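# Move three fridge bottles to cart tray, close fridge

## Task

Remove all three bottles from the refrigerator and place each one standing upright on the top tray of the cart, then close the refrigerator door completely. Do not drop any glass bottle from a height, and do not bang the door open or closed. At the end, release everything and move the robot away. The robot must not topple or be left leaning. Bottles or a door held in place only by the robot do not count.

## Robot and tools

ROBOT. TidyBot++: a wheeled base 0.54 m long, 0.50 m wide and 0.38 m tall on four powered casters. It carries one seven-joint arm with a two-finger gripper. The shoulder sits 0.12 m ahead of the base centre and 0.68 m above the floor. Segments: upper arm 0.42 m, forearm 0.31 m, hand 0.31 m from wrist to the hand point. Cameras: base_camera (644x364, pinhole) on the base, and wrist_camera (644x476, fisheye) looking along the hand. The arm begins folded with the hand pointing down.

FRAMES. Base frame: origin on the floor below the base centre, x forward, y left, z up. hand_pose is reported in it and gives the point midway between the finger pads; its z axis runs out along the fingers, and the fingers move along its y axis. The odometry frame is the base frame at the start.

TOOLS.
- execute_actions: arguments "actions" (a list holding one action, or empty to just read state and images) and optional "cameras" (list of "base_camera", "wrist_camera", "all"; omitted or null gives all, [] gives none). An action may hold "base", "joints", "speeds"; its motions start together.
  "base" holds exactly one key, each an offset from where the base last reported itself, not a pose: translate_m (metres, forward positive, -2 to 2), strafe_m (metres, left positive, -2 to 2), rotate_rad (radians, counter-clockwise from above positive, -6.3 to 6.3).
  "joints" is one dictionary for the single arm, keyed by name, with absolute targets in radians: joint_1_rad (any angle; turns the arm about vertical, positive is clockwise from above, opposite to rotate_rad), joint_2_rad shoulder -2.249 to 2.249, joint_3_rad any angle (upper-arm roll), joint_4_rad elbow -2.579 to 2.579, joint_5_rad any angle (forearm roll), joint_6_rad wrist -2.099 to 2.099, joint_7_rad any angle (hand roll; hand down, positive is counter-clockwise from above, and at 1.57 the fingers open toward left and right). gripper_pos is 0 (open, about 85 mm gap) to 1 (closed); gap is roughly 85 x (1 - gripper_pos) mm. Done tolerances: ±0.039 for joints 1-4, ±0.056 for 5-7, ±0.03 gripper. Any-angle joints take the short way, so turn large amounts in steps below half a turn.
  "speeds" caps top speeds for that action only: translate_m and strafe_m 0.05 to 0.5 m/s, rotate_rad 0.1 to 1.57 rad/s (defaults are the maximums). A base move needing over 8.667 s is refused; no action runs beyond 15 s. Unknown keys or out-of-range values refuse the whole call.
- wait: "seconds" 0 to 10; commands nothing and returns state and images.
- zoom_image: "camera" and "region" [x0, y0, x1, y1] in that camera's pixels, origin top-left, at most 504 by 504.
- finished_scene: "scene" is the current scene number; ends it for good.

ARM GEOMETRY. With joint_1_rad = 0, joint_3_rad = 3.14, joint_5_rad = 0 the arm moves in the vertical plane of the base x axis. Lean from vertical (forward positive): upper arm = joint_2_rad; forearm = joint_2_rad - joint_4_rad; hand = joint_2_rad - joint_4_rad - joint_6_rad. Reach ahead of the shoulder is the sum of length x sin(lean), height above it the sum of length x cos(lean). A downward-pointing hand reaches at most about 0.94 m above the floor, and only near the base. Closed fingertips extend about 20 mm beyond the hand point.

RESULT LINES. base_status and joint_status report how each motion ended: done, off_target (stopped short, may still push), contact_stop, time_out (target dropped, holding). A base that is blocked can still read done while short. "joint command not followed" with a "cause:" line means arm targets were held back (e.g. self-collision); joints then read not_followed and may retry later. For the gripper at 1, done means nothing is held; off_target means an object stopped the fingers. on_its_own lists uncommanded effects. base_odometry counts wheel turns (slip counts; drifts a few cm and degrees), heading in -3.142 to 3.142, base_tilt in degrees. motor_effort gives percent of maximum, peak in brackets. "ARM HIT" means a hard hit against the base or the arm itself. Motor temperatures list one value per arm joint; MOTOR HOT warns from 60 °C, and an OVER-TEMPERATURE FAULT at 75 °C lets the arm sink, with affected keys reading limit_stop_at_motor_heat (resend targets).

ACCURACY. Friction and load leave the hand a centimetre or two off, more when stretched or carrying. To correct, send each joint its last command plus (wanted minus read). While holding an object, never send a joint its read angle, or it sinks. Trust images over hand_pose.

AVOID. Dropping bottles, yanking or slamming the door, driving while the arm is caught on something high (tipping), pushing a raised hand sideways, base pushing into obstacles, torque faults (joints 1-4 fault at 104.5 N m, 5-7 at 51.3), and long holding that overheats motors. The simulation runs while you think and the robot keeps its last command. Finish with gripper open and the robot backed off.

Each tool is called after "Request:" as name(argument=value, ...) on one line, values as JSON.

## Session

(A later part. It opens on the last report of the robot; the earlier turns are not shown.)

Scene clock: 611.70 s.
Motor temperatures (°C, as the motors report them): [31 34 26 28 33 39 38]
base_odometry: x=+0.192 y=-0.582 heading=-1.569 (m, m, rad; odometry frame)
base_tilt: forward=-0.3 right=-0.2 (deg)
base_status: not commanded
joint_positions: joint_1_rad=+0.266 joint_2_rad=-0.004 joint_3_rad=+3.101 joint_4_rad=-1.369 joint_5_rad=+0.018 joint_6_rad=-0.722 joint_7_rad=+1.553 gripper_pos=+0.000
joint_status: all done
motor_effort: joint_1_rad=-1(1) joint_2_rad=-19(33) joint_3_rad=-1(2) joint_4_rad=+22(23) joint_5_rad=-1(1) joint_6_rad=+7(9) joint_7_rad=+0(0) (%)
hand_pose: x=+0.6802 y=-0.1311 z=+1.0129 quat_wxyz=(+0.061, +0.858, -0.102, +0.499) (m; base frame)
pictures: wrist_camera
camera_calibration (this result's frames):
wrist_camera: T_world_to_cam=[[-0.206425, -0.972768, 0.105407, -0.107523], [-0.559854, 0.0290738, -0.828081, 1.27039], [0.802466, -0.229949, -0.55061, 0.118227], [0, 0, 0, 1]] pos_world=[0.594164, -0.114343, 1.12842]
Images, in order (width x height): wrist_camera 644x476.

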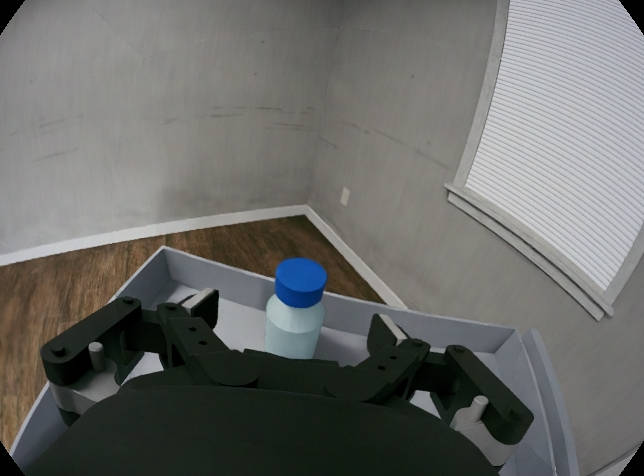

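Request:
execute_actions(actions=[{"base":{"translate_m":-0.35},"joints":{"joint_1_rad":0.0,"joint_2_rad":1.017,"joint_4_rad":-2.478,"joint_6_rad":1.925}}], cameras=[])

Request:
execute_actions(actions=[{"base":{"rotate_rad":1.88}}], cameras=[])

Request:
execute_actions(actions=[{"base":{"translate_m":0.95}}], cameras=[])

Request:
execute_actions(actions=[{"joints":{"joint_1_rad":-0.13,"joint_2_rad":1.09,"joint_4_rad":-1.557,"joint_6_rad":1.085}}], cameras=["wrist_camera"])

Scene clock: 636.37 s.
Motor temperatures (°C, as the motors report them): [31 33 26 28 33 39 38]
TORQUE WARNING: joint_2_rad reached its warning level (56.7 N m).
base_odometry: x=+0.192 y=-0.232 heading=-1.569 (m, m, rad; odometry frame)
base_tilt: forward=-0.3 right=-0.1 (deg)
base_status: done
joint_positions: joint_1_rad=+0.009 joint_2_rad=+1.014 joint_3_rad=+3.106 joint_4_rad=-2.484 joint_5_rad=+0.027 joint_6_rad=+1.924 joint_7_rad=+1.584 gripper_pos=+0.000
joint_status: all done
motor_effort: joint_1_rad=-1(10) joint_2_rad=-29(80) joint_3_rad=-2(11) joint_4_rad=+0(71) joint_5_rad=-1(10) joint_6_rad=+9(53) joint_7_rad=+0(19) (%)
hand_pose: x=+0.6772 y=+0.0171 z=+0.6091 quat_wxyz=(-0.022, +0.708, +0.003, +0.706) (m; base frame)
pictures: none
No camera images: the call's "cameras" was empty. Leave "cameras" out to get every camera's image.

Scene clock: 638.93 s.
Motor temperatures (°C, as the motors report them): [31 33 26 28 33 39 38]
base_odometry: x=+0.192 y=-0.232 heading=+0.310 (m, m, rad; odometry frame)
base_tilt: forward=-0.3 right=-0.1 (deg)
base_status: done
joint_positions: joint_1_rad=+0.006 joint_2_rad=+1.014 joint_3_rad=+3.106 joint_4_rad=-2.484 joint_5_rad=+0.027 joint_6_rad=+1.924 joint_7_rad=+1.584 gripper_pos=+0.000
joint_status: not commanded
motor_effort: joint_1_rad=-1(4) joint_2_rad=-29(29) joint_3_rad=-2(3) joint_4_rad=+0(2) joint_5_rad=-1(0) joint_6_rad=+8(9) joint_7_rad=+0(0) (%)
hand_pose: x=+0.6772 y=+0.0186 z=+0.6091 quat_wxyz=(-0.023, +0.708, +0.004, +0.706) (m; base frame)
pictures: none
No camera images: the call's "cameras" was empty. Leave "cameras" out to get every camera's image.

Scene clock: 642.20 s.
Motor temperatures (°C, as the motors report them): [31 33 26 28 33 39 38]
base_odometry: x=+1.096 y=+0.059 heading=+0.311 (m, m, rad; odometry frame)
base_tilt: forward=-0.3 right=-0.2 (deg)
base_status: done
joint_positions: joint_1_rad=+0.006 joint_2_rad=+1.014 joint_3_rad=+3.106 joint_4_rad=-2.484 joint_5_rad=+0.027 joint_6_rad=+1.924 joint_7_rad=+1.584 gripper_pos=+0.000
joint_status: not commanded
motor_effort: joint_1_rad=+0(2) joint_2_rad=-29(30) joint_3_rad=-2(3) joint_4_rad=+0(1) joint_5_rad=-1(1) joint_6_rad=+9(9) joint_7_rad=+0(1) (%)
hand_pose: x=+0.6772 y=+0.0186 z=+0.6091 quat_wxyz=(-0.023, +0.708, +0.004, +0.706) (m; base frame)
pictures: none
No camera images: the call's "cameras" was empty. Leave "cameras" out to get every camera's image.

Scene clock: 644.40 s.
Motor temperatures (°C, as the motors report them): [31 33 26 28 33 39 38]
base_odometry: x=+1.096 y=+0.059 heading=+0.311 (m, m, rad; odometry frame)
base_tilt: forward=-0.2 right=-0.2 (deg)
base_status: not commanded
joint_positions: joint_1_rad=-0.104 joint_2_rad=+1.078 joint_3_rad=+3.106 joint_4_rad=-1.583 joint_5_rad=+0.027 joint_6_rad=+1.116 joint_7_rad=+1.584 gripper_pos=+0.000
joint_status: all done
motor_effort: joint_1_rad=+0(0) joint_2_rad=-42(41) joint_3_rad=-2(2) joint_4_rad=+14(13) joint_5_rad=-1(0) joint_6_rad=+9(9) joint_7_rad=+0(0) (%)
hand_pose: x=+0.9387 y=+0.1108 z=+0.6112 quat_wxyz=(-0.054, +0.696, +0.048, +0.715) (m; base frame)
pictures: wrist_camera
camera_calibration (this result's frames):
wrist_camera: T_world_to_cam=[[0.114702, -0.988635, 0.0971804, -0.0711461], [-0.0283217, -0.101041, -0.994479, 0.692585], [0.992996, 0.111316, -0.0395894, -0.783687], [0, 0, 0, 1]] pos_world=[0.805974, 0.0868791, 0.66465]
Images, in order (width x height): wrist_camera 644x476.

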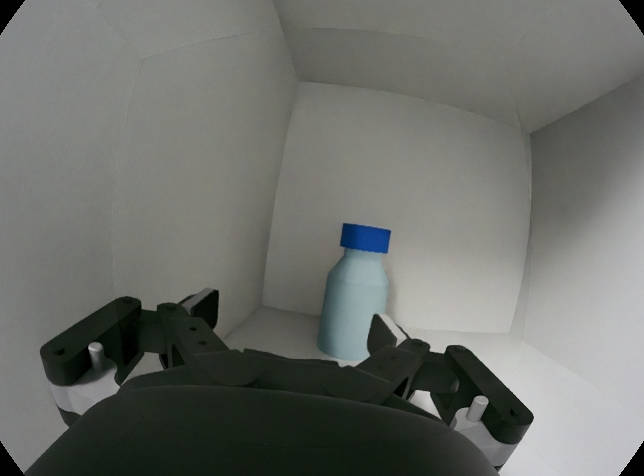

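Request:
execute_actions(actions=[{"joints":{"joint_1_rad":-0.045}}], cameras=[])

Request:
execute_actions(actions=[{"base":{"translate_m":0.2},"speeds":{"translate_m":0.2}}], cameras=["wrist_camera"])

Scene clock: 655.13 s.
Motor temperatures (°C, as the motors report them): [31 33 26 28 33 39 38]
base_odometry: x=+1.096 y=+0.059 heading=+0.311 (m, m, rad; odometry frame)
base_tilt: forward=-0.2 right=-0.2 (deg)
base_status: not commanded
joint_positions: joint_1_rad=-0.058 joint_2_rad=+1.079 joint_3_rad=+3.106 joint_4_rad=-1.583 joint_5_rad=+0.027 joint_6_rad=+1.116 joint_7_rad=+1.584 gripper_pos=+0.000
joint_status: all done
motor_effort: joint_1_rad=+0(3) joint_2_rad=-42(42) joint_3_rad=-2(3) joint_4_rad=+14(14) joint_5_rad=+0(0) joint_6_rad=+9(8) joint_7_rad=+0(0) (%)
hand_pose: x=+0.9429 y=+0.0729 z=+0.6108 quat_wxyz=(-0.037, +0.697, +0.032, +0.716) (m; base frame)
pictures: none
No camera images: the call's "cameras" was empty. Leave "cameras" out to get every camera's image.

Scene clock: 656.90 s.
Motor temperatures (°C, as the motors report them): [31 34 26 28 33 39 38]
base_odometry: x=+1.286 y=+0.121 heading=+0.312 (m, m, rad; odometry frame)
base_tilt: forward=-0.2 right=-0.2 (deg)
base_status: done
joint_positions: joint_1_rad=-0.055 joint_2_rad=+1.082 joint_3_rad=+3.106 joint_4_rad=-1.580 joint_5_rad=+0.027 joint_6_rad=+1.115 joint_7_rad=+1.584 gripper_pos=+0.000
joint_status: not commanded
motor_effort: joint_1_rad=-1(4) joint_2_rad=-43(43) joint_3_rad=-3(4) joint_4_rad=+15(15) joint_5_rad=-1(1) joint_6_rad=+9(9) joint_7_rad=+0(0) (%)
hand_pose: x=+0.9435 y=+0.0701 z=+0.6092 quat_wxyz=(-0.036, +0.697, +0.031, +0.715) (m; base frame)
pictures: wrist_camera
camera_calibration (this result's frames):
wrist_camera: T_world_to_cam=[[0.0657198, -0.993104, 0.0970862, -0.0651316], [-0.0353069, -0.09955, -0.994406, 0.693085], [0.997213, 0.0619243, -0.0416058, -0.783387], [0, 0, 0, 1]] pos_world=[0.809955, 0.0528249, 0.662938]
Images, in order (width x height): wrist_camera 644x476.

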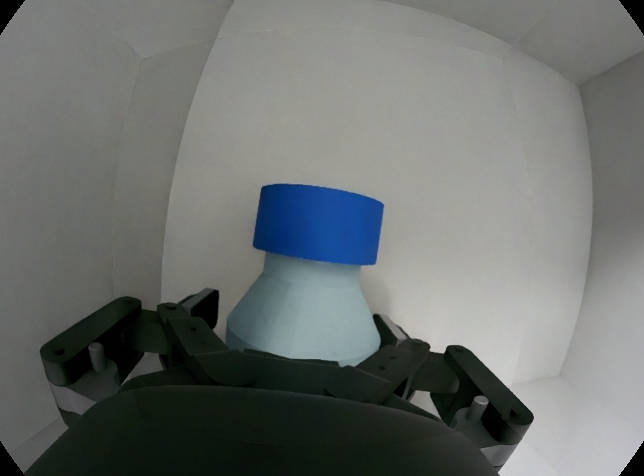

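Request:
execute_actions(actions=[{"joints":{"gripper_pos":1.0}}], cameras=[])

Scene clock: 662.20 s.
Motor temperatures (°C, as the motors report them): [31 34 26 28 33 39 38]
base_odometry: x=+1.286 y=+0.121 heading=+0.312 (m, m, rad; odometry frame)
base_tilt: forward=-0.2 right=-0.2 (deg)
base_status: not commanded
joint_positions: joint_1_rad=-0.053 joint_2_rad=+1.082 joint_3_rad=+3.106 joint_4_rad=-1.580 joint_5_rad=+0.027 joint_6_rad=+1.114 joint_7_rad=+1.582 gripper_pos=+0.227
joint_status: gripper_pos off_target (ended at +0.227, target +1.000)
motor_effort: joint_1_rad=-2(5) joint_2_rad=-41(44) joint_3_rad=-3(4) joint_4_rad=+13(15) joint_5_rad=+0(2) joint_6_rad=+8(10) joint_7_rad=+1(1) (%)
hand_pose: x=+0.9438 y=+0.0685 z=+0.6089 quat_wxyz=(-0.036, +0.698, +0.029, +0.715) (m; base frame)
pictures: none
No camera images: the call's "cameras" was empty. Leave "cameras" out to get every camera's image.

Request:
execute_actions(actions=[{"joints":{"joint_1_rad":-0.045,"joint_2_rad":0.97,"joint_4_rad":-1.557,"joint_6_rad":0.97}}], cameras=[])

Request:
execute_actions(actions=[{"base":{"translate_m":-0.5}}], cameras=[])

Request:
execute_actions(actions=[{"base":{"translate_m":-0.65},"joints":{"joint_1_rad":0.0,"joint_2_rad":0.0,"joint_4_rad":-1.3,"joint_6_rad":-0.3}}], cameras=[])

Request:
execute_actions(actions=[{"base":{"rotate_rad":-1.88}}], cameras=[])

Request:
execute_actions(actions=[{"base":{"translate_m":0.3},"joints":{"joint_1_rad":0.25,"joint_2_rad":0.0,"joint_4_rad":-1.35,"joint_6_rad":-0.75}}])

Scene clock: 677.47 s.
Motor temperatures (°C, as the motors report them): [31 34 26 28 33 39 38]
base_odometry: x=+1.286 y=+0.121 heading=+0.312 (m, m, rad; odometry frame)
base_tilt: forward=-0.2 right=-0.2 (deg)
base_status: not commanded
joint_positions: joint_1_rad=-0.053 joint_2_rad=+1.015 joint_3_rad=+3.106 joint_4_rad=-1.580 joint_5_rad=+0.027 joint_6_rad=+0.971 joint_7_rad=+1.582 gripper_pos=+0.227
joint_status: joint_2_rad off_target (ended at +1.015, target +0.970); the others done
motor_effort: joint_1_rad=+0(3) joint_2_rad=-49(50) joint_3_rad=-2(4) joint_4_rad=+19(20) joint_5_rad=-1(0) joint_6_rad=+13(12) joint_7_rad=+0(1) (%)
hand_pose: x=+0.9476 y=+0.0695 z=+0.6192 quat_wxyz=(-0.035, +0.725, +0.033, +0.687) (m; base frame)
pictures: none
No camera images: the call's "cameras" was empty. Leave "cameras" out to get every camera's image.

Scene clock: 679.97 s.
Motor temperatures (°C, as the motors report them): [31 34 26 28 33 39 38]
base_odometry: x=+0.810 y=-0.033 heading=+0.312 (m, m, rad; odometry frame)
base_tilt: forward=-0.3 right=-0.2 (deg)
base_status: done
joint_positions: joint_1_rad=-0.052 joint_2_rad=+1.014 joint_3_rad=+3.106 joint_4_rad=-1.580 joint_5_rad=+0.027 joint_6_rad=+0.970 joint_7_rad=+1.582 gripper_pos=+0.227
joint_status: not commanded
motor_effort: joint_1_rad=+0(7) joint_2_rad=-49(50) joint_3_rad=-3(5) joint_4_rad=+19(21) joint_5_rad=-1(0) joint_6_rad=+13(13) joint_7_rad=+0(0) (%)
hand_pose: x=+0.9477 y=+0.0691 z=+0.6202 quat_wxyz=(-0.034, +0.725, +0.032, +0.688) (m; base frame)
pictures: none
No camera images: the call's "cameras" was empty. Leave "cameras" out to get every camera's image.

Scene clock: 682.80 s.
Motor temperatures (°C, as the motors report them): [31 34 26 28 33 39 38]
base_odometry: x=+0.192 y=-0.234 heading=+0.313 (m, m, rad; odometry frame)
base_tilt: forward=-0.3 right=-0.2 (deg)
base_status: done
joint_positions: joint_1_rad=-0.028 joint_2_rad=+0.019 joint_3_rad=+3.106 joint_4_rad=-1.351 joint_5_rad=+0.027 joint_6_rad=-0.300 joint_7_rad=+1.582 gripper_pos=+0.227
joint_status: joint_4_rad off_target (ended at -1.351, target -1.300); the others done
motor_effort: joint_1_rad=+0(2) joint_2_rad=-26(52) joint_3_rad=-1(4) joint_4_rad=+28(29) joint_5_rad=-1(0) joint_6_rad=+13(14) joint_7_rad=+0(1) (%)
hand_pose: x=+0.7434 y=+0.0383 z=+1.1344 quat_wxyz=(-0.006, +0.740, +0.034, +0.671) (m; base frame)
pictures: none
No camera images: the call's "cameras" was empty. Leave "cameras" out to get every camera's image.

Scene clock: 685.37 s.
Motor temperatures (°C, as the motors report them): [31 34 26 28 33 39 38]
base_odometry: x=+0.192 y=-0.234 heading=-1.567 (m, m, rad; odometry frame)
base_tilt: forward=-0.3 right=-0.2 (deg)
base_status: done
joint_positions: joint_1_rad=-0.004 joint_2_rad=+0.039 joint_3_rad=+3.106 joint_4_rad=-1.351 joint_5_rad=+0.027 joint_6_rad=-0.300 joint_7_rad=+1.582 gripper_pos=+0.227
joint_status: not commanded
motor_effort: joint_1_rad=-1(4) joint_2_rad=-27(32) joint_3_rad=-1(5) joint_4_rad=+28(29) joint_5_rad=-2(0) joint_6_rad=+12(13) joint_7_rad=+1(0) (%)
hand_pose: x=+0.7529 y=+0.0231 z=+1.1221 quat_wxyz=(+0.002, +0.747, +0.025, +0.664) (m; base frame)
pictures: none
No camera images: the call's "cameras" was empty. Leave "cameras" out to get every camera's image.

Scene clock: 687.40 s.
Motor temperatures (°C, as the motors report them): [31 34 26 28 33 39 38]
base_odometry: x=+0.193 y=-0.534 heading=-1.567 (m, m, rad; odometry frame)
base_tilt: forward=-0.3 right=-0.2 (deg)
base_status: done
joint_positions: joint_1_rad=+0.236 joint_2_rad=+0.030 joint_3_rad=+3.107 joint_4_rad=-1.360 joint_5_rad=+0.027 joint_6_rad=-0.746 joint_7_rad=+1.582 gripper_pos=+0.227
joint_status: all done
motor_effort: joint_1_rad=-1(4) joint_2_rad=-25(28) joint_3_rad=-1(4) joint_4_rad=+27(29) joint_5_rad=+0(1) joint_6_rad=+10(13) joint_7_rad=+0(0) (%)
hand_pose: x=+0.6907 y=-0.1215 z=+0.9923 quat_wxyz=(+0.063, +0.873, -0.079, +0.478) (m; base frame)
pictures: base_camera, wrist_camera
camera_calibration (this result's frames):
wrist_camera: T_world_to_cam=[[-0.164279, -0.977051, 0.135591, -0.153476], [-0.604192, -0.00898734, -0.796788, 1.25391], [0.779721, -0.212818, -0.588849, 0.156415], [0, 0, 0, 1]] pos_world=[0.61043, -0.105397, 1.11202]
Images, in order (width x height): base_camera 644x364, wrist_camera 644x476.

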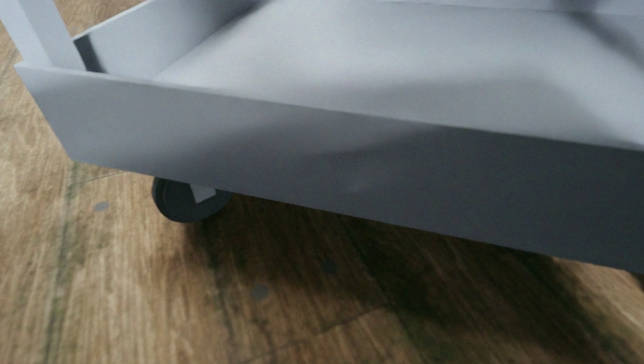

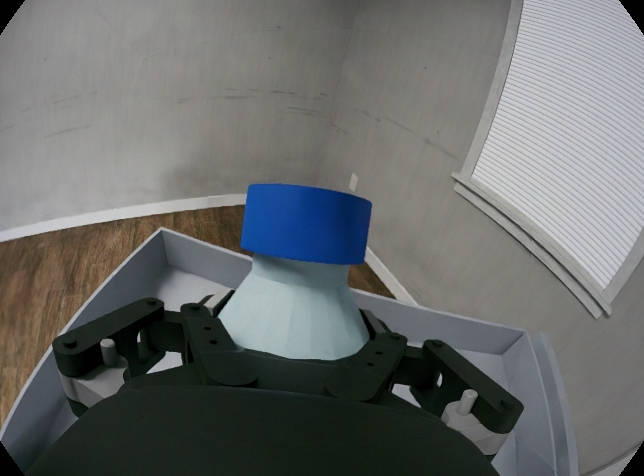

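Request:
execute_actions(actions=[{"joints":{"joint_1_rad":0.6}}], cameras=["wrist_camera"])

Scene clock: 695.00 s.
Motor temperatures (°C, as the motors report them): [31 34 26 28 33 39 38]
base_odometry: x=+0.193 y=-0.534 heading=-1.567 (m, m, rad; odometry frame)
base_tilt: forward=-0.3 right=-0.2 (deg)
base_status: not commanded
joint_positions: joint_1_rad=+0.583 joint_2_rad=+0.030 joint_3_rad=+3.107 joint_4_rad=-1.360 joint_5_rad=+0.027 joint_6_rad=-0.746 joint_7_rad=+1.582 gripper_pos=+0.227
joint_status: all done
motor_effort: joint_1_rad=+0(3) joint_2_rad=-26(26) joint_3_rad=-1(3) joint_4_rad=+27(27) joint_5_rad=-2(0) joint_6_rad=+11(11) joint_7_rad=+0(0) (%)
hand_pose: x=+0.6155 y=-0.3085 z=+0.9923 quat_wxyz=(+0.145, +0.846, -0.229, +0.460) (m; base frame)
pictures: wrist_camera
camera_calibration (this result's frames):
wrist_camera: T_world_to_cam=[[-0.486315, -0.863199, 0.13559, -0.115154], [-0.571338, 0.196726, -0.796788, 1.25], [0.661113, -0.464958, -0.588849, 0.170529], [0, 0, 0, 1]] pos_world=[0.545433, -0.266019, 1.11202]
Images, in order (width x height): wrist_camera 644x476.

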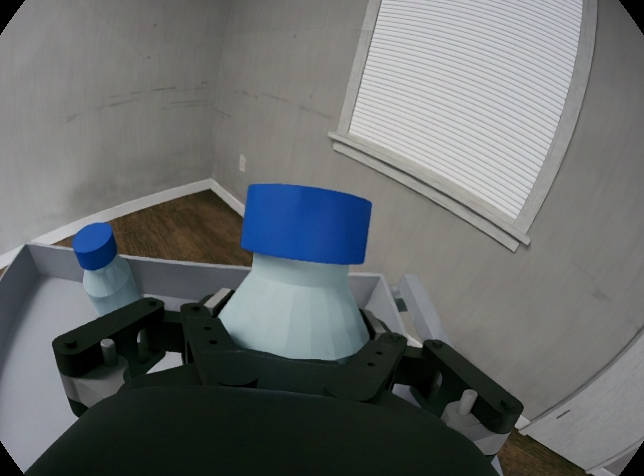

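Request:
execute_actions(actions=[{"joints":{"joint_1_rad":0.5,"joint_2_rad":0.3475,"joint_4_rad":-1.632,"joint_6_rad":0.16}}], cameras=["wrist_camera"])

Scene clock: 705.40 s.
Motor temperatures (°C, as the motors report them): [31 34 26 28 33 39 38]
base_odometry: x=+0.193 y=-0.534 heading=-1.567 (m, m, rad; odometry frame)
base_tilt: forward=-0.3 right=-0.2 (deg)
base_status: not commanded
joint_positions: joint_1_rad=+0.536 joint_2_rad=+0.348 joint_3_rad=+3.108 joint_4_rad=-1.611 joint_5_rad=+0.027 joint_6_rad=+0.128 joint_7_rad=+1.582 gripper_pos=+0.227
joint_status: all done
motor_effort: joint_1_rad=-3(4) joint_2_rad=-30(38) joint_3_rad=-3(5) joint_4_rad=+22(27) joint_5_rad=-2(4) joint_6_rad=+9(12) joint_7_rad=+0(1) (%)
hand_pose: x=+0.7626 y=-0.3546 z=+0.8787 quat_wxyz=(+0.157, +0.771, -0.186, +0.589) (m; base frame)
pictures: wrist_camera
camera_calibration (this result's frames):
wrist_camera: T_world_to_cam=[[-0.465983, -0.875146, 0.130307, -0.0830836], [-0.342662, 0.0427163, -0.938487, 1.14814], [0.815747, -0.48197, -0.319784, -0.375468], [0, 0, 0, 1]] pos_world=[0.660996, -0.302719, 0.968275]
Images, in order (width x height): wrist_camera 644x476.

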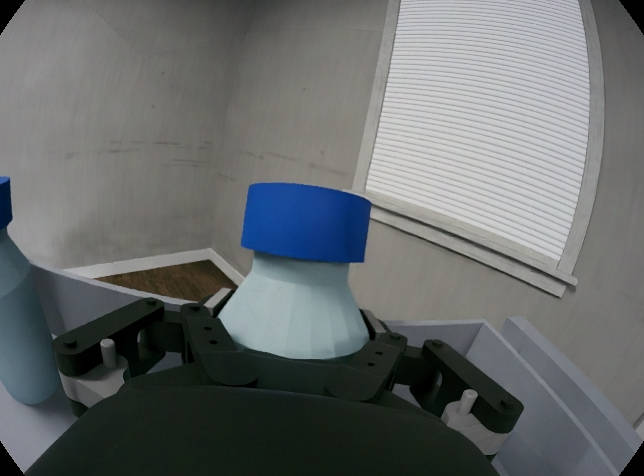

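Request:
execute_actions(actions=[{"joints":{"joint_1_rad":0.5,"joint_2_rad":0.38,"joint_4_rad":-1.69,"joint_6_rad":0.25}}], cameras=[])

Scene clock: 711.27 s.
Motor temperatures (°C, as the motors report them): [31 34 26 28 33 39 38]
base_odometry: x=+0.193 y=-0.534 heading=-1.567 (m, m, rad; odometry frame)
base_tilt: forward=-0.3 right=-0.2 (deg)
base_status: not commanded
joint_positions: joint_1_rad=+0.536 joint_2_rad=+0.350 joint_3_rad=+3.108 joint_4_rad=-1.659 joint_5_rad=+0.027 joint_6_rad=+0.227 joint_7_rad=+1.582 gripper_pos=+0.227
joint_status: all done
motor_effort: joint_1_rad=-3(5) joint_2_rad=-27(31) joint_3_rad=-4(5) joint_4_rad=+21(22) joint_5_rad=-1(1) joint_6_rad=+7(9) joint_7_rad=+0(0) (%)
hand_pose: x=+0.7612 y=-0.3529 z=+0.8788 quat_wxyz=(+0.161, +0.756, -0.182, +0.608) (m; base frame)
pictures: none
No camera images: the call's "cameras" was empty. Leave "cameras" out to get every camera's image.

Request:
execute_actions(actions=[{"joints":{"joint_2_rad":0.35,"joint_4_rad":-1.659,"joint_6_rad":0.227,"gripper_pos":0.0}}], cameras=[])

Request:
execute_actions(actions=[{"joints":{"joint_1_rad":0.3,"joint_2_rad":0.0,"joint_4_rad":-1.35,"joint_6_rad":-0.75}}], cameras=["wrist_camera"])

Scene clock: 724.63 s.
Motor temperatures (°C, as the motors report them): [31 34 26 28 33 39 38]
base_odometry: x=+0.193 y=-0.534 heading=-1.567 (m, m, rad; odometry frame)
base_tilt: forward=-0.3 right=-0.2 (deg)
base_status: not commanded
joint_positions: joint_1_rad=+0.526 joint_2_rad=+0.349 joint_3_rad=+3.108 joint_4_rad=-1.659 joint_5_rad=+0.027 joint_6_rad=+0.227 joint_7_rad=+1.582 gripper_pos=+0.000
joint_status: all done
motor_effort: joint_1_rad=-1(4) joint_2_rad=-29(33) joint_3_rad=-1(4) joint_4_rad=+21(23) joint_5_rad=-2(1) joint_6_rad=+8(10) joint_7_rad=+1(0) (%)
hand_pose: x=+0.7647 y=-0.3463 z=+0.8791 quat_wxyz=(+0.158, +0.757, -0.178, +0.609) (m; base frame)
pictures: none
No camera images: the call's "cameras" was empty. Leave "cameras" out to get every camera's image.

Scene clock: 726.47 s.
Motor temperatures (°C, as the motors report them): [31 34 26 28 33 39 38]
base_odometry: x=+0.193 y=-0.534 heading=-1.567 (m, m, rad; odometry frame)
base_tilt: forward=-0.3 right=-0.2 (deg)
base_status: not commanded
joint_positions: joint_1_rad=+0.323 joint_2_rad=-0.004 joint_3_rad=+3.108 joint_4_rad=-1.368 joint_5_rad=+0.027 joint_6_rad=-0.722 joint_7_rad=+1.582 gripper_pos=+0.000
joint_status: all done
motor_effort: joint_1_rad=-1(4) joint_2_rad=-20(34) joint_3_rad=-1(4) joint_4_rad=+22(24) joint_5_rad=+0(0) joint_6_rad=+7(10) joint_7_rad=+0(0) (%)
hand_pose: x=+0.6706 y=-0.1681 z=+1.0135 quat_wxyz=(+0.088, +0.856, -0.115, +0.496) (m; base frame)
pictures: wrist_camera
camera_calibration (this result's frames):
wrist_camera: T_world_to_cam=[[-0.254574, -0.9571, 0.138392, -0.1441], [-0.564757, 0.0309729, -0.824676, 1.26671], [0.78501, -0.288099, -0.548414, 0.11749], [0, 0, 0, 1]] pos_world=[0.586466, -0.143303, 1.129]
Images, in order (width x height): wrist_camera 644x476.

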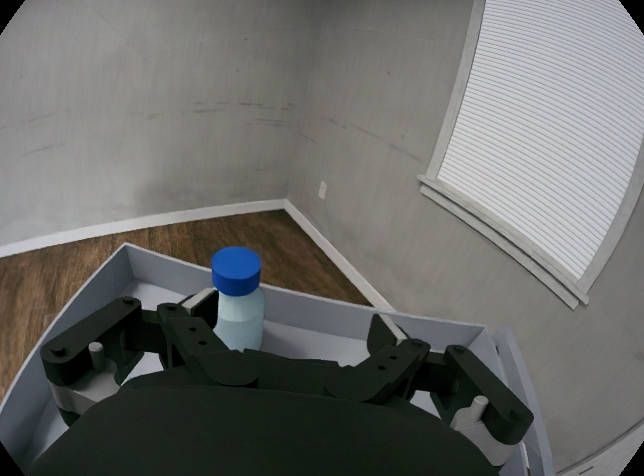

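Back away with the arm high, then check all three.

Request:
execute_actions(actions=[{"base":{"translate_m":-0.3},"joints":{"joint_6_rad":-1.0}}], cameras=["wrist_camera"])

Scene clock: 734.17 s.
Motor temperatures (°C, as the motors report them): [31 34 26 28 33 39 38]
base_odometry: x=+0.192 y=-0.233 heading=-1.566 (m, m, rad; odometry frame)
base_tilt: forward=-0.3 right=-0.1 (deg)
base_status: done
joint_positions: joint_1_rad=+0.320 joint_2_rad=-0.005 joint_3_rad=+3.108 joint_4_rad=-1.365 joint_5_rad=+0.027 joint_6_rad=-0.989 joint_7_rad=+1.582 gripper_pos=+0.000
joint_status: all done
motor_effort: joint_1_rad=-1(2) joint_2_rad=-19(21) joint_3_rad=-1(3) joint_4_rad=+21(23) joint_5_rad=-1(2) joint_6_rad=+6(7) joint_7_rad=+0(0) (%)
hand_pose: x=+0.6227 y=-0.1539 z=+0.9499 quat_wxyz=(+0.070, +0.914, -0.124, +0.380) (m; base frame)
pictures: wrist_camera
camera_calibration (this result's frames):
wrist_camera: T_world_to_cam=[[-0.225387, -0.966118, 0.125764, -0.141469], [-0.751163, 0.0901135, -0.653938, 1.14979], [0.620448, -0.241859, -0.746022, 0.421579], [0, 0, 0, 1]] pos_world=[0.570223, -0.138325, 1.08419]
Images, in order (width x height): wrist_camera 644x476.

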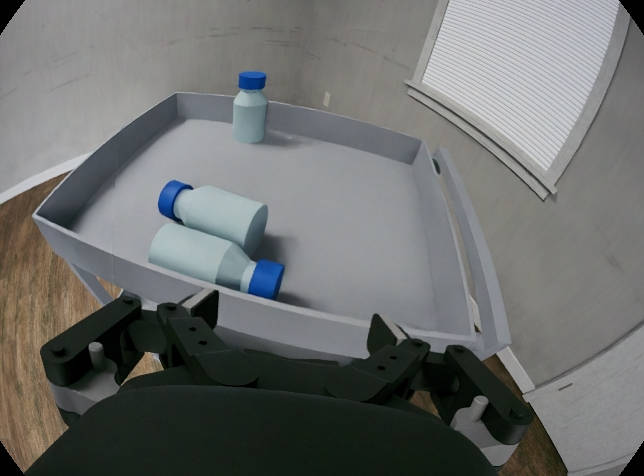

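Request:
execute_actions(actions=[{"base":{"translate_m":0.3},"joints":{"joint_1_rad":0.243,"joint_2_rad":0.2851,"joint_4_rad":-0.792,"joint_6_rad":-2.064,"joint_7_rad":2.93}}], cameras=["wrist_camera"])

Scene clock: 774.27 s.
Motor temperatures (°C, as the motors report them): [31 33 26 28 33 39 38]
base_odometry: x=+0.193 y=-0.534 heading=-1.567 (m, m, rad; odometry frame)
base_tilt: forward=-0.3 right=-0.2 (deg)
base_status: done
joint_positions: joint_1_rad=+0.268 joint_2_rad=+0.287 joint_3_rad=+3.108 joint_4_rad=-0.820 joint_5_rad=+0.027 joint_6_rad=-2.033 joint_7_rad=+2.891 gripper_pos=+0.000
joint_status: all done
motor_effort: joint_1_rad=-1(2) joint_2_rad=-24(26) joint_3_rad=-1(1) joint_4_rad=+16(22) joint_5_rad=-1(0) joint_6_rad=+0(7) joint_7_rad=+0(0) (%)
hand_pose: x=+0.5065 y=-0.1013 z=+0.9148 quat_wxyz=(+0.006, +0.859, +0.511, -0.004) (m; base frame)
pictures: wrist_camera
camera_calibration (this result's frames):
wrist_camera: T_world_to_cam=[[0.923383, -0.382727, 0.0297139, -0.547269], [-0.383852, -0.919626, 0.0833405, 0.0720495], [-0.00457098, -0.088361, -0.996078, 1.04113], [0, 0, 0, 1]] pos_world=[0.537754, -0.0512012, 1.0473]
Images, in order (width x height): wrist_camera 644x476.

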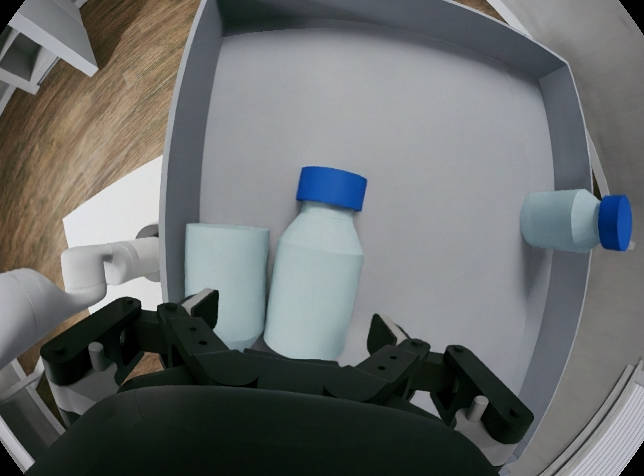

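Request:
execute_actions(actions=[{"joints":{"joint_1_rad":0.243,"joint_2_rad":0.2229,"joint_4_rad":-1.0683,"joint_6_rad":-1.85,"gripper_pos":0.05}}], cameras=["wrist_camera"])

Scene clock: 782.70 s.
Motor temperatures (°C, as the motors report them): [31 33 26 28 33 39 38]
base_odometry: x=+0.193 y=-0.534 heading=-1.567 (m, m, rad; odometry frame)
base_tilt: forward=-0.3 right=-0.2 (deg)
base_status: not commanded
joint_positions: joint_1_rad=+0.268 joint_2_rad=+0.229 joint_3_rad=+3.108 joint_4_rad=-1.040 joint_5_rad=+0.027 joint_6_rad=-1.882 joint_7_rad=+2.891 gripper_pos=+0.050
joint_status: all done
motor_effort: joint_1_rad=+0(0) joint_2_rad=-22(24) joint_3_rad=-1(1) joint_4_rad=+17(17) joint_5_rad=+0(1) joint_6_rad=+0(0) joint_7_rad=+0(0) (%)
hand_pose: x=+0.4987 y=-0.0989 z=+0.8739 quat_wxyz=(+0.003, +0.858, +0.513, -0.009) (m; base frame)
pictures: wrist_camera
camera_calibration (this result's frames):
wrist_camera: T_world_to_cam=[[0.925316, -0.378698, 0.0194534, -0.529597], [-0.378877, -0.921214, 0.0884149, 0.0675939], [-0.0155618, -0.0891822, -0.995894, 1.00579], [0, 0, 0, 1]] pos_world=[0.531306, -0.04859, 1.00598]
Images, in order (width x height): wrist_camera 644x476.

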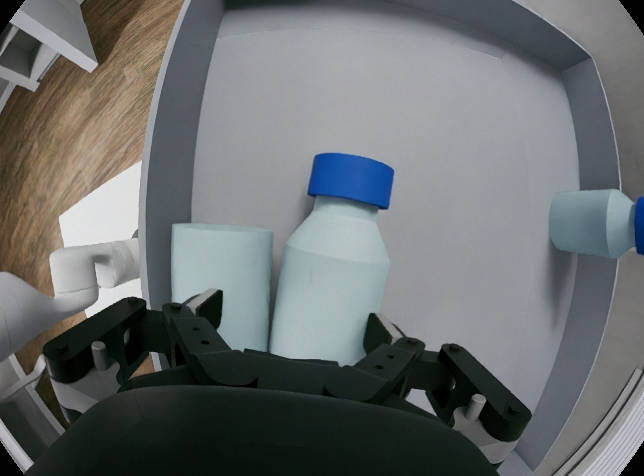

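Request:
execute_actions(actions=[{"joints":{"joint_2_rad":0.2076,"joint_4_rad":-1.19,"joint_6_rad":-1.75}}], cameras=["wrist_camera"])

Scene clock: 798.97 s.
Motor temperatures (°C, as the motors report them): [31 33 26 28 33 39 38]
base_odometry: x=+0.193 y=-0.534 heading=-1.567 (m, m, rad; odometry frame)
base_tilt: forward=-0.3 right=-0.2 (deg)
base_status: not commanded
joint_positions: joint_1_rad=+0.268 joint_2_rad=+0.166 joint_3_rad=+3.108 joint_4_rad=-1.117 joint_5_rad=+0.027 joint_6_rad=-1.783 joint_7_rad=+2.891 gripper_pos=+0.050
joint_status: joint_2_rad off_target (ended at +0.166, target +0.208); joint_4_rad off_target (ended at -1.117, target -1.190); the others done
motor_effort: joint_1_rad=-3(3) joint_2_rad=-13(22) joint_3_rad=-3(3) joint_4_rad=+9(17) joint_5_rad=-5(5) joint_6_rad=+1(0) joint_7_rad=+0(0) (%)
hand_pose: x=+0.5005 y=-0.0990 z=+0.8757 quat_wxyz=(+0.034, +0.857, +0.514, +0.020) (m; base frame)
pictures: wrist_camera
camera_calibration (this result's frames):
wrist_camera: T_world_to_cam=[[0.92117, -0.375124, 0.10358, -0.602505], [-0.383507, -0.920247, 0.077901, 0.0796634], [0.0660967, -0.111484, -0.991566, 0.960721], [0, 0, 0, 1]] pos_world=[0.52206, -0.0455991, 1.00882]
Images, in order (width x height): wrist_camera 644x476.

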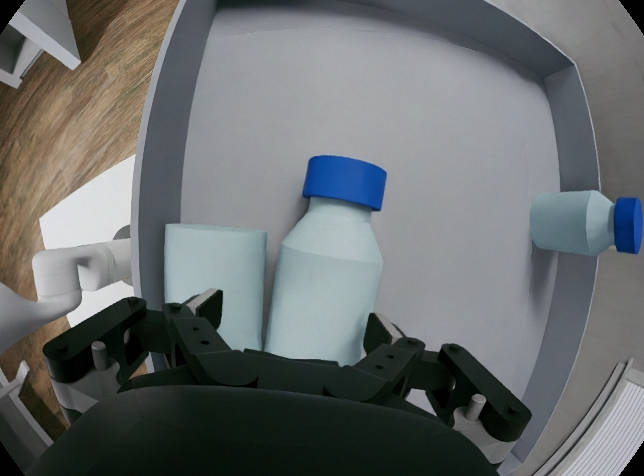

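Request:
execute_actions(actions=[{"joints":{"joint_2_rad":0.2851,"joint_4_rad":-0.792,"joint_6_rad":-2.064}}], cameras=[])

Request:
execute_actions(actions=[{"joints":{"joint_1_rad":0.03,"joint_2_rad":0.3758,"joint_4_rad":-0.6557,"joint_6_rad":-2.09,"joint_7_rad":2.73}}], cameras=["wrist_camera"])

Scene clock: 822.83 s.
Motor temperatures (°C, as the motors report them): [31 32 26 28 33 39 38]
base_odometry: x=+0.193 y=-0.534 heading=-1.567 (m, m, rad; odometry frame)
base_tilt: forward=-0.4 right=-0.2 (deg)
base_status: not commanded
joint_positions: joint_1_rad=+0.265 joint_2_rad=+0.277 joint_3_rad=+3.108 joint_4_rad=-0.816 joint_5_rad=+0.027 joint_6_rad=-2.033 joint_7_rad=+2.891 gripper_pos=+0.050
joint_status: all done
motor_effort: joint_1_rad=+0(3) joint_2_rad=-23(26) joint_3_rad=-1(3) joint_4_rad=+16(18) joint_5_rad=-2(4) joint_6_rad=+0(1) joint_7_rad=+1(1) (%)
hand_pose: x=+0.5048 y=-0.0998 z=+0.9201 quat_wxyz=(+0.011, +0.859, +0.512, +0.001) (m; base frame)
pictures: none
No camera images: the call's "cameras" was empty. Leave "cameras" out to get every camera's image.

Scene clock: 824.03 s.
Motor temperatures (°C, as the motors report them): [31 32 26 28 33 39 38]
base_odometry: x=+0.193 y=-0.534 heading=-1.567 (m, m, rad; odometry frame)
base_tilt: forward=-0.3 right=-0.2 (deg)
base_status: not commanded
joint_positions: joint_1_rad=+0.047 joint_2_rad=+0.371 joint_3_rad=+3.108 joint_4_rad=-0.685 joint_5_rad=+0.027 joint_6_rad=-2.057 joint_7_rad=+2.773 gripper_pos=+0.050
joint_status: all done
motor_effort: joint_1_rad=+0(1) joint_2_rad=-27(27) joint_3_rad=-1(2) joint_4_rad=+15(16) joint_5_rad=-1(2) joint_6_rad=+0(0) joint_7_rad=+0(1) (%)
hand_pose: x=+0.5534 y=-0.0154 z=+0.9179 quat_wxyz=(+0.013, +0.833, +0.554, +0.009) (m; base frame)
pictures: wrist_camera
camera_calibration (this result's frames):
wrist_camera: T_world_to_cam=[[0.955825, -0.288406, 0.0567443, -0.599127], [-0.292049, -0.953661, 0.0723764, 0.12754], [0.0332411, -0.0857513, -0.995762, 1.03081], [0, 0, 0, 1]] pos_world=[0.575644, 0.0372313, 1.0512]
Images, in order (width x height): wrist_camera 644x476.

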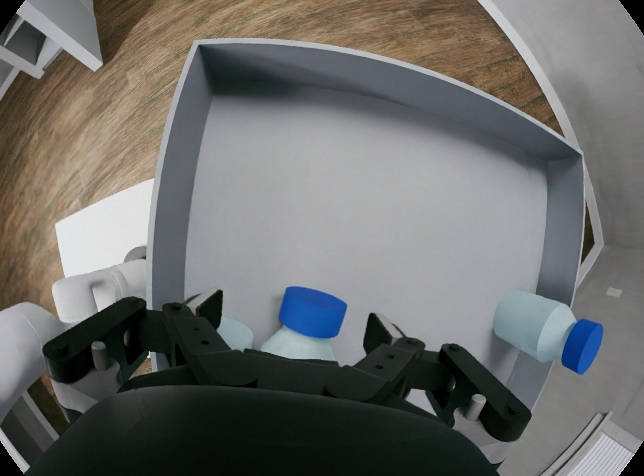

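Cap is between the fingers. Lower and grip.

Request:
execute_actions(actions=[{"joints":{"joint_2_rad":0.301,"joint_4_rad":-0.962,"joint_6_rad":-1.8786}}], cameras=[])

Request:
execute_actions(actions=[{"joints":{"gripper_pos":1.0}}], cameras=["wrist_camera"])

Scene clock: 834.13 s.
Motor temperatures (°C, as the motors report them): [31 32 26 28 33 39 38]
base_odometry: x=+0.193 y=-0.534 heading=-1.567 (m, m, rad; odometry frame)
base_tilt: forward=-0.3 right=-0.2 (deg)
base_status: not commanded
joint_positions: joint_1_rad=+0.047 joint_2_rad=+0.314 joint_3_rad=+3.108 joint_4_rad=-0.938 joint_5_rad=+0.027 joint_6_rad=-1.910 joint_7_rad=+2.773 gripper_pos=+0.050
joint_status: all done
motor_effort: joint_1_rad=+0(1) joint_2_rad=-25(26) joint_3_rad=-1(1) joint_4_rad=+16(17) joint_5_rad=-2(2) joint_6_rad=+0(0) joint_7_rad=+0(0) (%)
hand_pose: x=+0.5405 y=-0.0145 z=+0.8698 quat_wxyz=(+0.000, +0.831, +0.556, -0.012) (m; base frame)
pictures: none
No camera images: the call's "cameras" was empty. Leave "cameras" out to get every camera's image.

Scene clock: 835.20 s.
Motor temperatures (°C, as the motors report them): [31 32 26 28 33 39 38]
base_odometry: x=+0.193 y=-0.534 heading=-1.567 (m, m, rad; odometry frame)
base_tilt: forward=-0.3 right=-0.2 (deg)
base_status: not commanded
joint_positions: joint_1_rad=+0.046 joint_2_rad=+0.297 joint_3_rad=+3.108 joint_4_rad=-0.938 joint_5_rad=+0.027 joint_6_rad=-1.903 joint_7_rad=+2.773 gripper_pos=+0.999
joint_status: all done
motor_effort: joint_1_rad=+0(1) joint_2_rad=-23(25) joint_3_rad=-1(2) joint_4_rad=+15(17) joint_5_rad=-2(0) joint_6_rad=+0(2) joint_7_rad=+0(0) (%)
hand_pose: x=+0.5395 y=-0.0140 z=+0.8769 quat_wxyz=(+0.007, +0.831, +0.556, -0.002) (m; base frame)
pictures: wrist_camera
camera_calibration (this result's frames):
wrist_camera: T_world_to_cam=[[0.958589, -0.282717, 0.0343317, -0.564884], [-0.284641, -0.955033, 0.0830106, 0.114467], [0.00931938, -0.0893452, -0.995957, 1.00359], [0, 0, 0, 1]] pos_world=[0.564721, 0.0392833, 1.00943]
Images, in order (width x height): wrist_camera 644x476.

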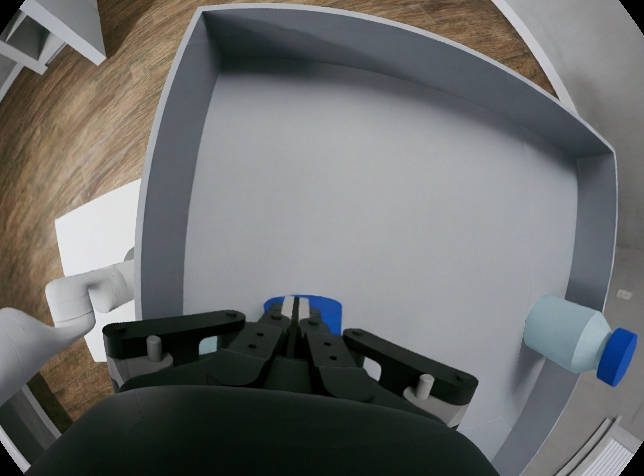

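Request:
execute_actions(actions=[{"joints":{"gripper_pos":0.1}}], cameras=[])

Request:
execute_actions(actions=[{"joints":{"joint_2_rad":0.28,"joint_4_rad":-1.0915,"joint_6_rad":-1.77}}], cameras=[])

Request:
execute_actions(actions=[{"joints":{"gripper_pos":1.0}}], cameras=[])

Scene clock: 846.23 s.
Motor temperatures (°C, as the motors report them): [31 32 26 27 33 39 38]
base_odometry: x=+0.193 y=-0.534 heading=-1.567 (m, m, rad; odometry frame)
base_tilt: forward=-0.3 right=-0.2 (deg)
base_status: not commanded
joint_positions: joint_1_rad=+0.046 joint_2_rad=+0.298 joint_3_rad=+3.108 joint_4_rad=-0.940 joint_5_rad=+0.027 joint_6_rad=-1.903 joint_7_rad=+2.773 gripper_pos=+0.100
joint_status: all done
motor_effort: joint_1_rad=+0(1) joint_2_rad=-25(25) joint_3_rad=-1(0) joint_4_rad=+16(17) joint_5_rad=-1(0) joint_6_rad=+0(1) joint_7_rad=+0(1) (%)
hand_pose: x=+0.5393 y=-0.0139 z=+0.8753 quat_wxyz=(+0.006, +0.831, +0.556, -0.004) (m; base frame)
pictures: none
No camera images: the call's "cameras" was empty. Leave "cameras" out to get every camera's image.

Scene clock: 847.23 s.
Motor temperatures (°C, as the motors report them): [31 32 26 27 33 39 38]
base_odometry: x=+0.193 y=-0.534 heading=-1.567 (m, m, rad; odometry frame)
base_tilt: forward=-0.3 right=-0.2 (deg)
base_status: not commanded
joint_positions: joint_1_rad=+0.044 joint_2_rad=+0.264 joint_3_rad=+3.108 joint_4_rad=-1.044 joint_5_rad=+0.027 joint_6_rad=-1.797 joint_7_rad=+2.773 gripper_pos=+0.100
joint_status: joint_4_rad off_target (ended at -1.044, target -1.091); the others done
motor_effort: joint_1_rad=-1(1) joint_2_rad=-20(24) joint_3_rad=-1(0) joint_4_rad=+14(17) joint_5_rad=-1(3) joint_6_rad=-1(1) joint_7_rad=+0(0) (%)
hand_pose: x=+0.5432 y=-0.0132 z=+0.8587 quat_wxyz=(+0.017, +0.830, +0.558, +0.010) (m; base frame)
pictures: none
No camera images: the call's "cameras" was empty. Leave "cameras" out to get every camera's image.

Scene clock: 848.37 s.
Motor temperatures (°C, as the motors report them): [31 32 26 27 33 39 38]
base_odometry: x=+0.193 y=-0.534 heading=-1.567 (m, m, rad; odometry frame)
base_tilt: forward=-0.2 right=-0.2 (deg)
base_status: not commanded
joint_positions: joint_1_rad=+0.044 joint_2_rad=+0.283 joint_3_rad=+3.108 joint_4_rad=-1.070 joint_5_rad=+0.027 joint_6_rad=-1.795 joint_7_rad=+2.773 gripper_pos=+0.999
joint_status: all done
motor_effort: joint_1_rad=+0(3) joint_2_rad=-25(26) joint_3_rad=-1(2) joint_4_rad=+17(18) joint_5_rad=-1(4) joint_6_rad=+0(1) joint_7_rad=+0(0) (%)
hand_pose: x=+0.5409 y=-0.0132 z=+0.8427 quat_wxyz=(+0.005, +0.830, +0.558, -0.007) (m; base frame)
pictures: none
No camera images: the call's "cameras" was empty. Leave "cameras" out to get every camera's image.

Request:
execute_actions(actions=[{"joints":{"gripper_pos":0.0,"joint_2_rad":0.3758,"joint_4_rad":-0.6557,"joint_6_rad":-2.09}}], cameras=["wrist_camera"])

Scene clock: 855.07 s.
Motor temperatures (°C, as the motors report them): [31 32 26 27 33 39 38]
base_odometry: x=+0.193 y=-0.534 heading=-1.567 (m, m, rad; odometry frame)
base_tilt: forward=-0.3 right=-0.2 (deg)
base_status: not commanded
joint_positions: joint_1_rad=+0.044 joint_2_rad=+0.363 joint_3_rad=+3.108 joint_4_rad=-0.681 joint_5_rad=+0.027 joint_6_rad=-2.059 joint_7_rad=+2.773 gripper_pos=+0.000
joint_status: all done
motor_effort: joint_1_rad=+0(0) joint_2_rad=-26(26) joint_3_rad=-1(1) joint_4_rad=+16(17) joint_5_rad=-1(2) joint_6_rad=+0(1) joint_7_rad=+1(0) (%)
hand_pose: x=+0.5517 y=-0.0143 z=+0.9222 quat_wxyz=(+0.016, +0.832, +0.555, +0.013) (m; base frame)
pictures: wrist_camera
camera_calibration (this result's frames):
wrist_camera: T_world_to_cam=[[0.955899, -0.286198, 0.065937, -0.605928], [-0.290543, -0.954303, 0.0699314, 0.129195], [0.0429097, -0.0860049, -0.99537, 1.02953], [0, 0, 0, 1]] pos_world=[0.572566, 0.0384208, 1.05568]
Images, in order (width x height): wrist_camera 644x476.

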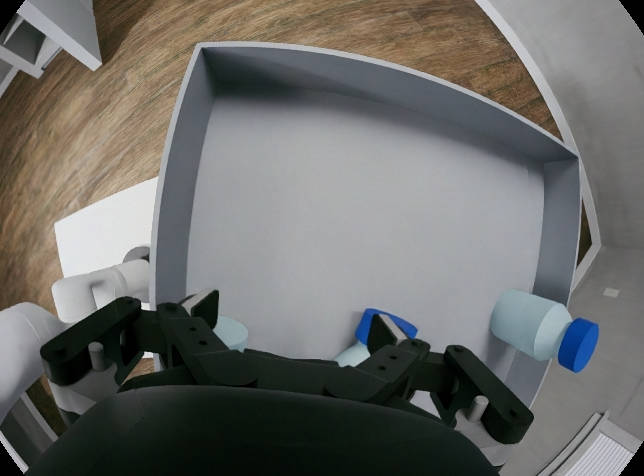

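Request:
execute_actions(actions=[{"joints":{"joint_1_rad":0.243,"joint_2_rad":0.2851,"joint_4_rad":-0.792,"joint_6_rad":-2.064,"joint_7_rad":2.93}}], cameras=["wrist_camera"])

Scene clock: 862.93 s.
Motor temperatures (°C, as the motors report them): [31 32 26 27 33 39 38]
base_odometry: x=+0.193 y=-0.534 heading=-1.567 (m, m, rad; odometry frame)
base_tilt: forward=-0.3 right=-0.1 (deg)
base_status: not commanded
joint_positions: joint_1_rad=+0.227 joint_2_rad=+0.291 joint_3_rad=+3.108 joint_4_rad=-0.764 joint_5_rad=+0.027 joint_6_rad=-2.059 joint_7_rad=+2.888 gripper_pos=+0.000
joint_status: all done
motor_effort: joint_1_rad=-1(1) joint_2_rad=-23(27) joint_3_rad=-1(2) joint_4_rad=+15(15) joint_5_rad=-1(2) joint_6_rad=+0(0) joint_7_rad=+0(1) (%)
hand_pose: x=+0.5121 y=-0.0858 z=+0.9291 quat_wxyz=(+0.015, +0.850, +0.527, +0.006) (m; base frame)
pictures: wrist_camera
camera_calibration (this result's frames):
wrist_camera: T_world_to_cam=[[0.935546, -0.34876, 0.0558507, -0.574496], [-0.35234, -0.932571, 0.0785413, 0.0744779], [0.0246926, -0.0931574, -0.995345, 1.04066], [0, 0, 0, 1]] pos_world=[0.538013, -0.0339602, 1.06205]
Images, in order (width x height): wrist_camera 644x476.

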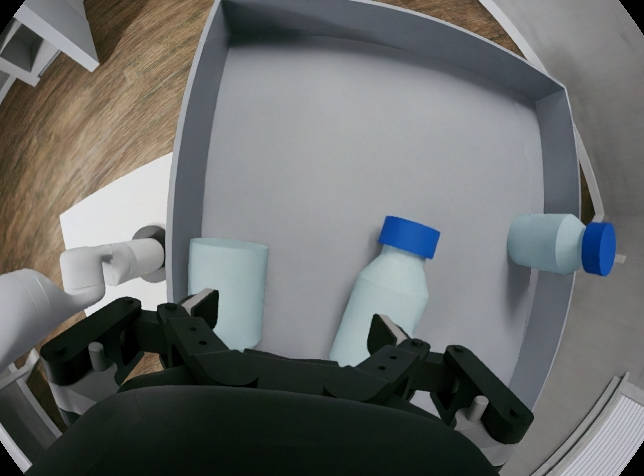

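Request:
execute_actions(actions=[{"joints":{"joint_1_rad":0.2345,"joint_2_rad":0.4269,"joint_4_rad":-0.7547,"joint_6_rad":-1.96}}], cameras=["wrist_camera"])

Scene clock: 882.43 s.
Motor temperatures (°C, as the motors report them): [31 32 26 27 33 39 38]
base_odometry: x=+0.193 y=-0.534 heading=-1.567 (m, m, rad; odometry frame)
base_tilt: forward=-0.3 right=-0.1 (deg)
base_status: not commanded
joint_positions: joint_1_rad=+0.227 joint_2_rad=+0.422 joint_3_rad=+3.108 joint_4_rad=-0.755 joint_5_rad=+0.027 joint_6_rad=-1.980 joint_7_rad=+2.888 gripper_pos=+0.000
joint_status: all done
motor_effort: joint_1_rad=-1(3) joint_2_rad=-28(31) joint_3_rad=-1(3) joint_4_rad=+16(16) joint_5_rad=-1(4) joint_6_rad=-1(5) joint_7_rad=+0(0) (%)
hand_pose: x=+0.5657 y=-0.0976 z=+0.8753 quat_wxyz=(-0.002, +0.850, +0.527, -0.009) (m; base frame)
pictures: wrist_camera
camera_calibration (this result's frames):
wrist_camera: T_world_to_cam=[[0.937269, -0.348395, 0.012142, -0.588526], [-0.348172, -0.933797, 0.0824578, 0.080645], [-0.0173897, -0.0815127, -0.996521, 1.01069], [0, 0, 0, 1]] pos_world=[0.597261, -0.0473488, 1.00767]
Images, in order (width x height): wrist_camera 644x476.

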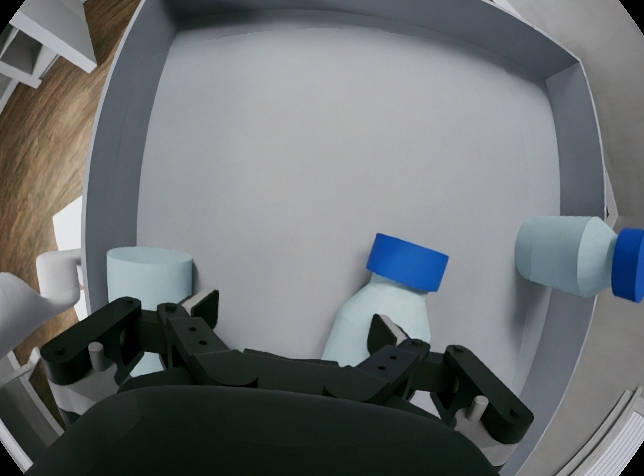

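Request:
execute_actions(actions=[{"base":{"translate_m":0.04},"speeds":{"translate_m":0.05}}])

Scene clock: 892.53 s.
Motor temperatures (°C, as the motors report them): [31 32 26 27 33 39 38]
base_odometry: x=+0.193 y=-0.574 heading=-1.567 (m, m, rad; odometry frame)
base_tilt: forward=-0.3 right=-0.2 (deg)
base_status: done
joint_positions: joint_1_rad=+0.227 joint_2_rad=+0.425 joint_3_rad=+3.108 joint_4_rad=-0.755 joint_5_rad=+0.027 joint_6_rad=-1.980 joint_7_rad=+2.888 gripper_pos=+0.000
joint_status: not commanded
motor_effort: joint_1_rad=+0(1) joint_2_rad=-28(31) joint_3_rad=-1(2) joint_4_rad=+16(17) joint_5_rad=-2(1) joint_6_rad=+0(1) joint_7_rad=+0(1) (%)
hand_pose: x=+0.5663 y=-0.0978 z=+0.8740 quat_wxyz=(-0.003, +0.850, +0.527, -0.010) (m; base frame)
pictures: base_camera, wrist_camera
camera_calibration (this result's frames):
wrist_camera: T_world_to_cam=[[0.9373, -0.348402, 0.00920871, -0.586529], [-0.347934, -0.933852, 0.0828401, 0.0803561], [-0.0202621, -0.08085, -0.99652, 1.01104], [0, 0, 0, 1]] pos_world=[0.598198, -0.0475649, 1.00626]
Images, in order (width x height): base_camera 644x364, wrist_camera 644x476.

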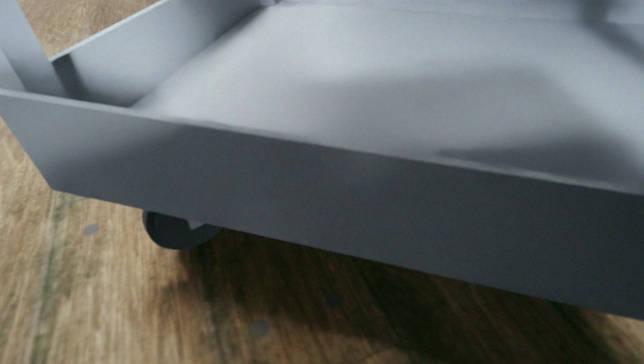

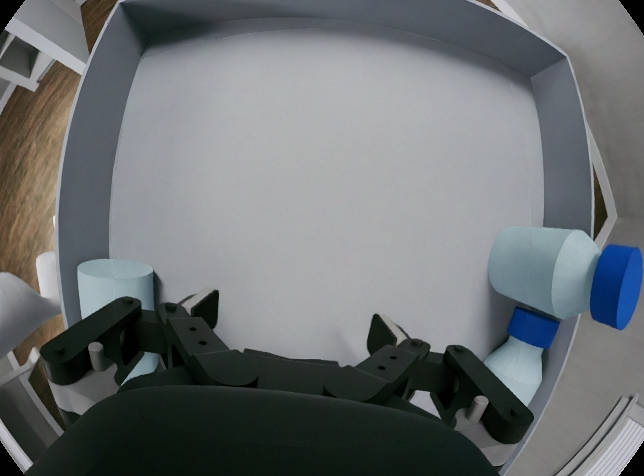

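Request:
execute_actions(actions=[{"joints":{"joint_1_rad":0.3243,"joint_2_rad":0.4414,"joint_4_rad":-0.673,"joint_6_rad":-1.4856,"joint_7_rad":2.72}}], cameras=["wrist_camera"])

Scene clock: 923.10 s.
Motor temperatures (°C, as the motors report them): [31 33 26 27 33 39 38]
base_odometry: x=+0.193 y=-0.574 heading=-1.567 (m, m, rad; odometry frame)
base_tilt: forward=-0.2 right=-0.2 (deg)
base_status: not commanded
joint_positions: joint_1_rad=+0.309 joint_2_rad=+0.434 joint_3_rad=+3.108 joint_4_rad=-0.693 joint_5_rad=+0.027 joint_6_rad=-1.496 joint_7_rad=+2.757 gripper_pos=+0.000
joint_status: all done
motor_effort: joint_1_rad=+0(2) joint_2_rad=-31(32) joint_3_rad=-1(2) joint_4_rad=+18(19) joint_5_rad=-1(2) joint_6_rad=+4(5) joint_7_rad=+0(0) (%)
hand_pose: x=+0.7069 y=-0.1789 z=+0.9285 quat_wxyz=(+0.176, +0.871, +0.420, +0.186) (m; base frame)
pictures: wrist_camera
camera_calibration (this result's frames):
wrist_camera: T_world_to_cam=[[0.709475, -0.495472, 0.501152, -1.0691], [-0.538548, -0.839853, -0.0679185, 0.340477], [0.454546, -0.221708, -0.86269, 0.576547], [0, 0, 0, 1]] pos_world=[0.679793, -0.115931, 1.05629]
Images, in order (width x height): wrist_camera 644x476.

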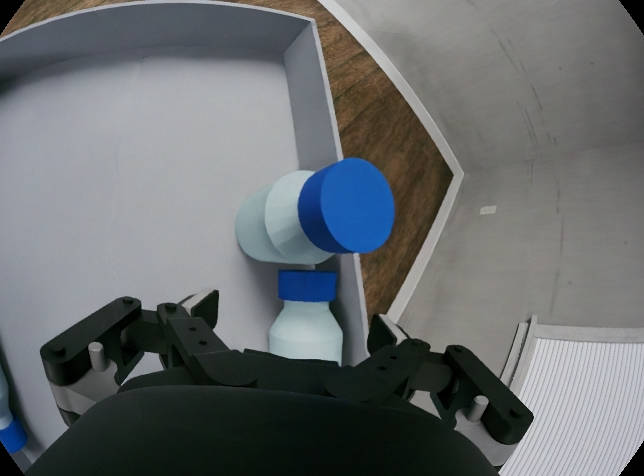

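Request:
execute_actions(actions=[{"joints":{"joint_2_rad":0.3681,"joint_4_rad":-1.0596,"joint_6_rad":-1.172,"gripper_pos":0.08}}], cameras=["wrist_camera"])

Scene clock: 933.20 s.
Motor temperatures (°C, as the motors report them): [31 33 26 27 33 39 38]
base_odometry: x=+0.193 y=-0.574 heading=-1.567 (m, m, rad; odometry frame)
base_tilt: forward=-0.3 right=-0.2 (deg)
base_status: not commanded
joint_positions: joint_1_rad=+0.309 joint_2_rad=+0.379 joint_3_rad=+3.108 joint_4_rad=-1.036 joint_5_rad=+0.027 joint_6_rad=-1.204 joint_7_rad=+2.757 gripper_pos=+0.080
joint_status: all done
motor_effort: joint_1_rad=+0(1) joint_2_rad=-31(32) joint_3_rad=-2(1) joint_4_rad=+20(21) joint_5_rad=-1(2) joint_6_rad=+4(5) joint_7_rad=+0(0) (%)
hand_pose: x=+0.7140 y=-0.1785 z=+0.8521 quat_wxyz=(+0.178, +0.868, +0.424, +0.187) (m; base frame)
pictures: wrist_camera
camera_calibration (this result's frames):
wrist_camera: T_world_to_cam=[[0.711828, -0.48719, 0.505912, -1.03991], [-0.531546, -0.844504, -0.0653558, 0.331471], [0.459085, -0.222393, -0.860106, 0.501949], [0, 0, 0, 1]] pos_world=[0.685994, -0.115076, 0.979498]
Images, in order (width x height): wrist_camera 644x476.

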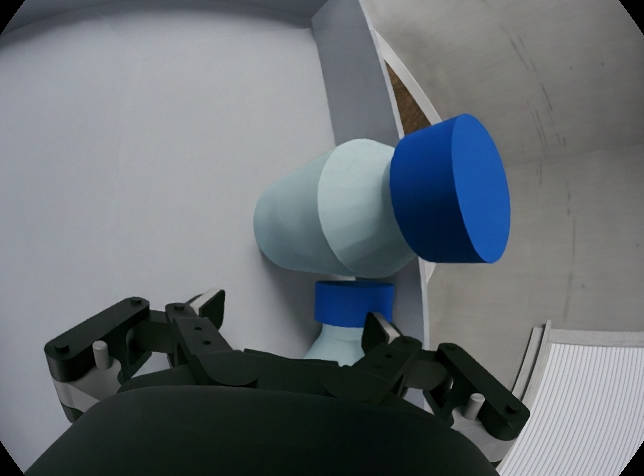

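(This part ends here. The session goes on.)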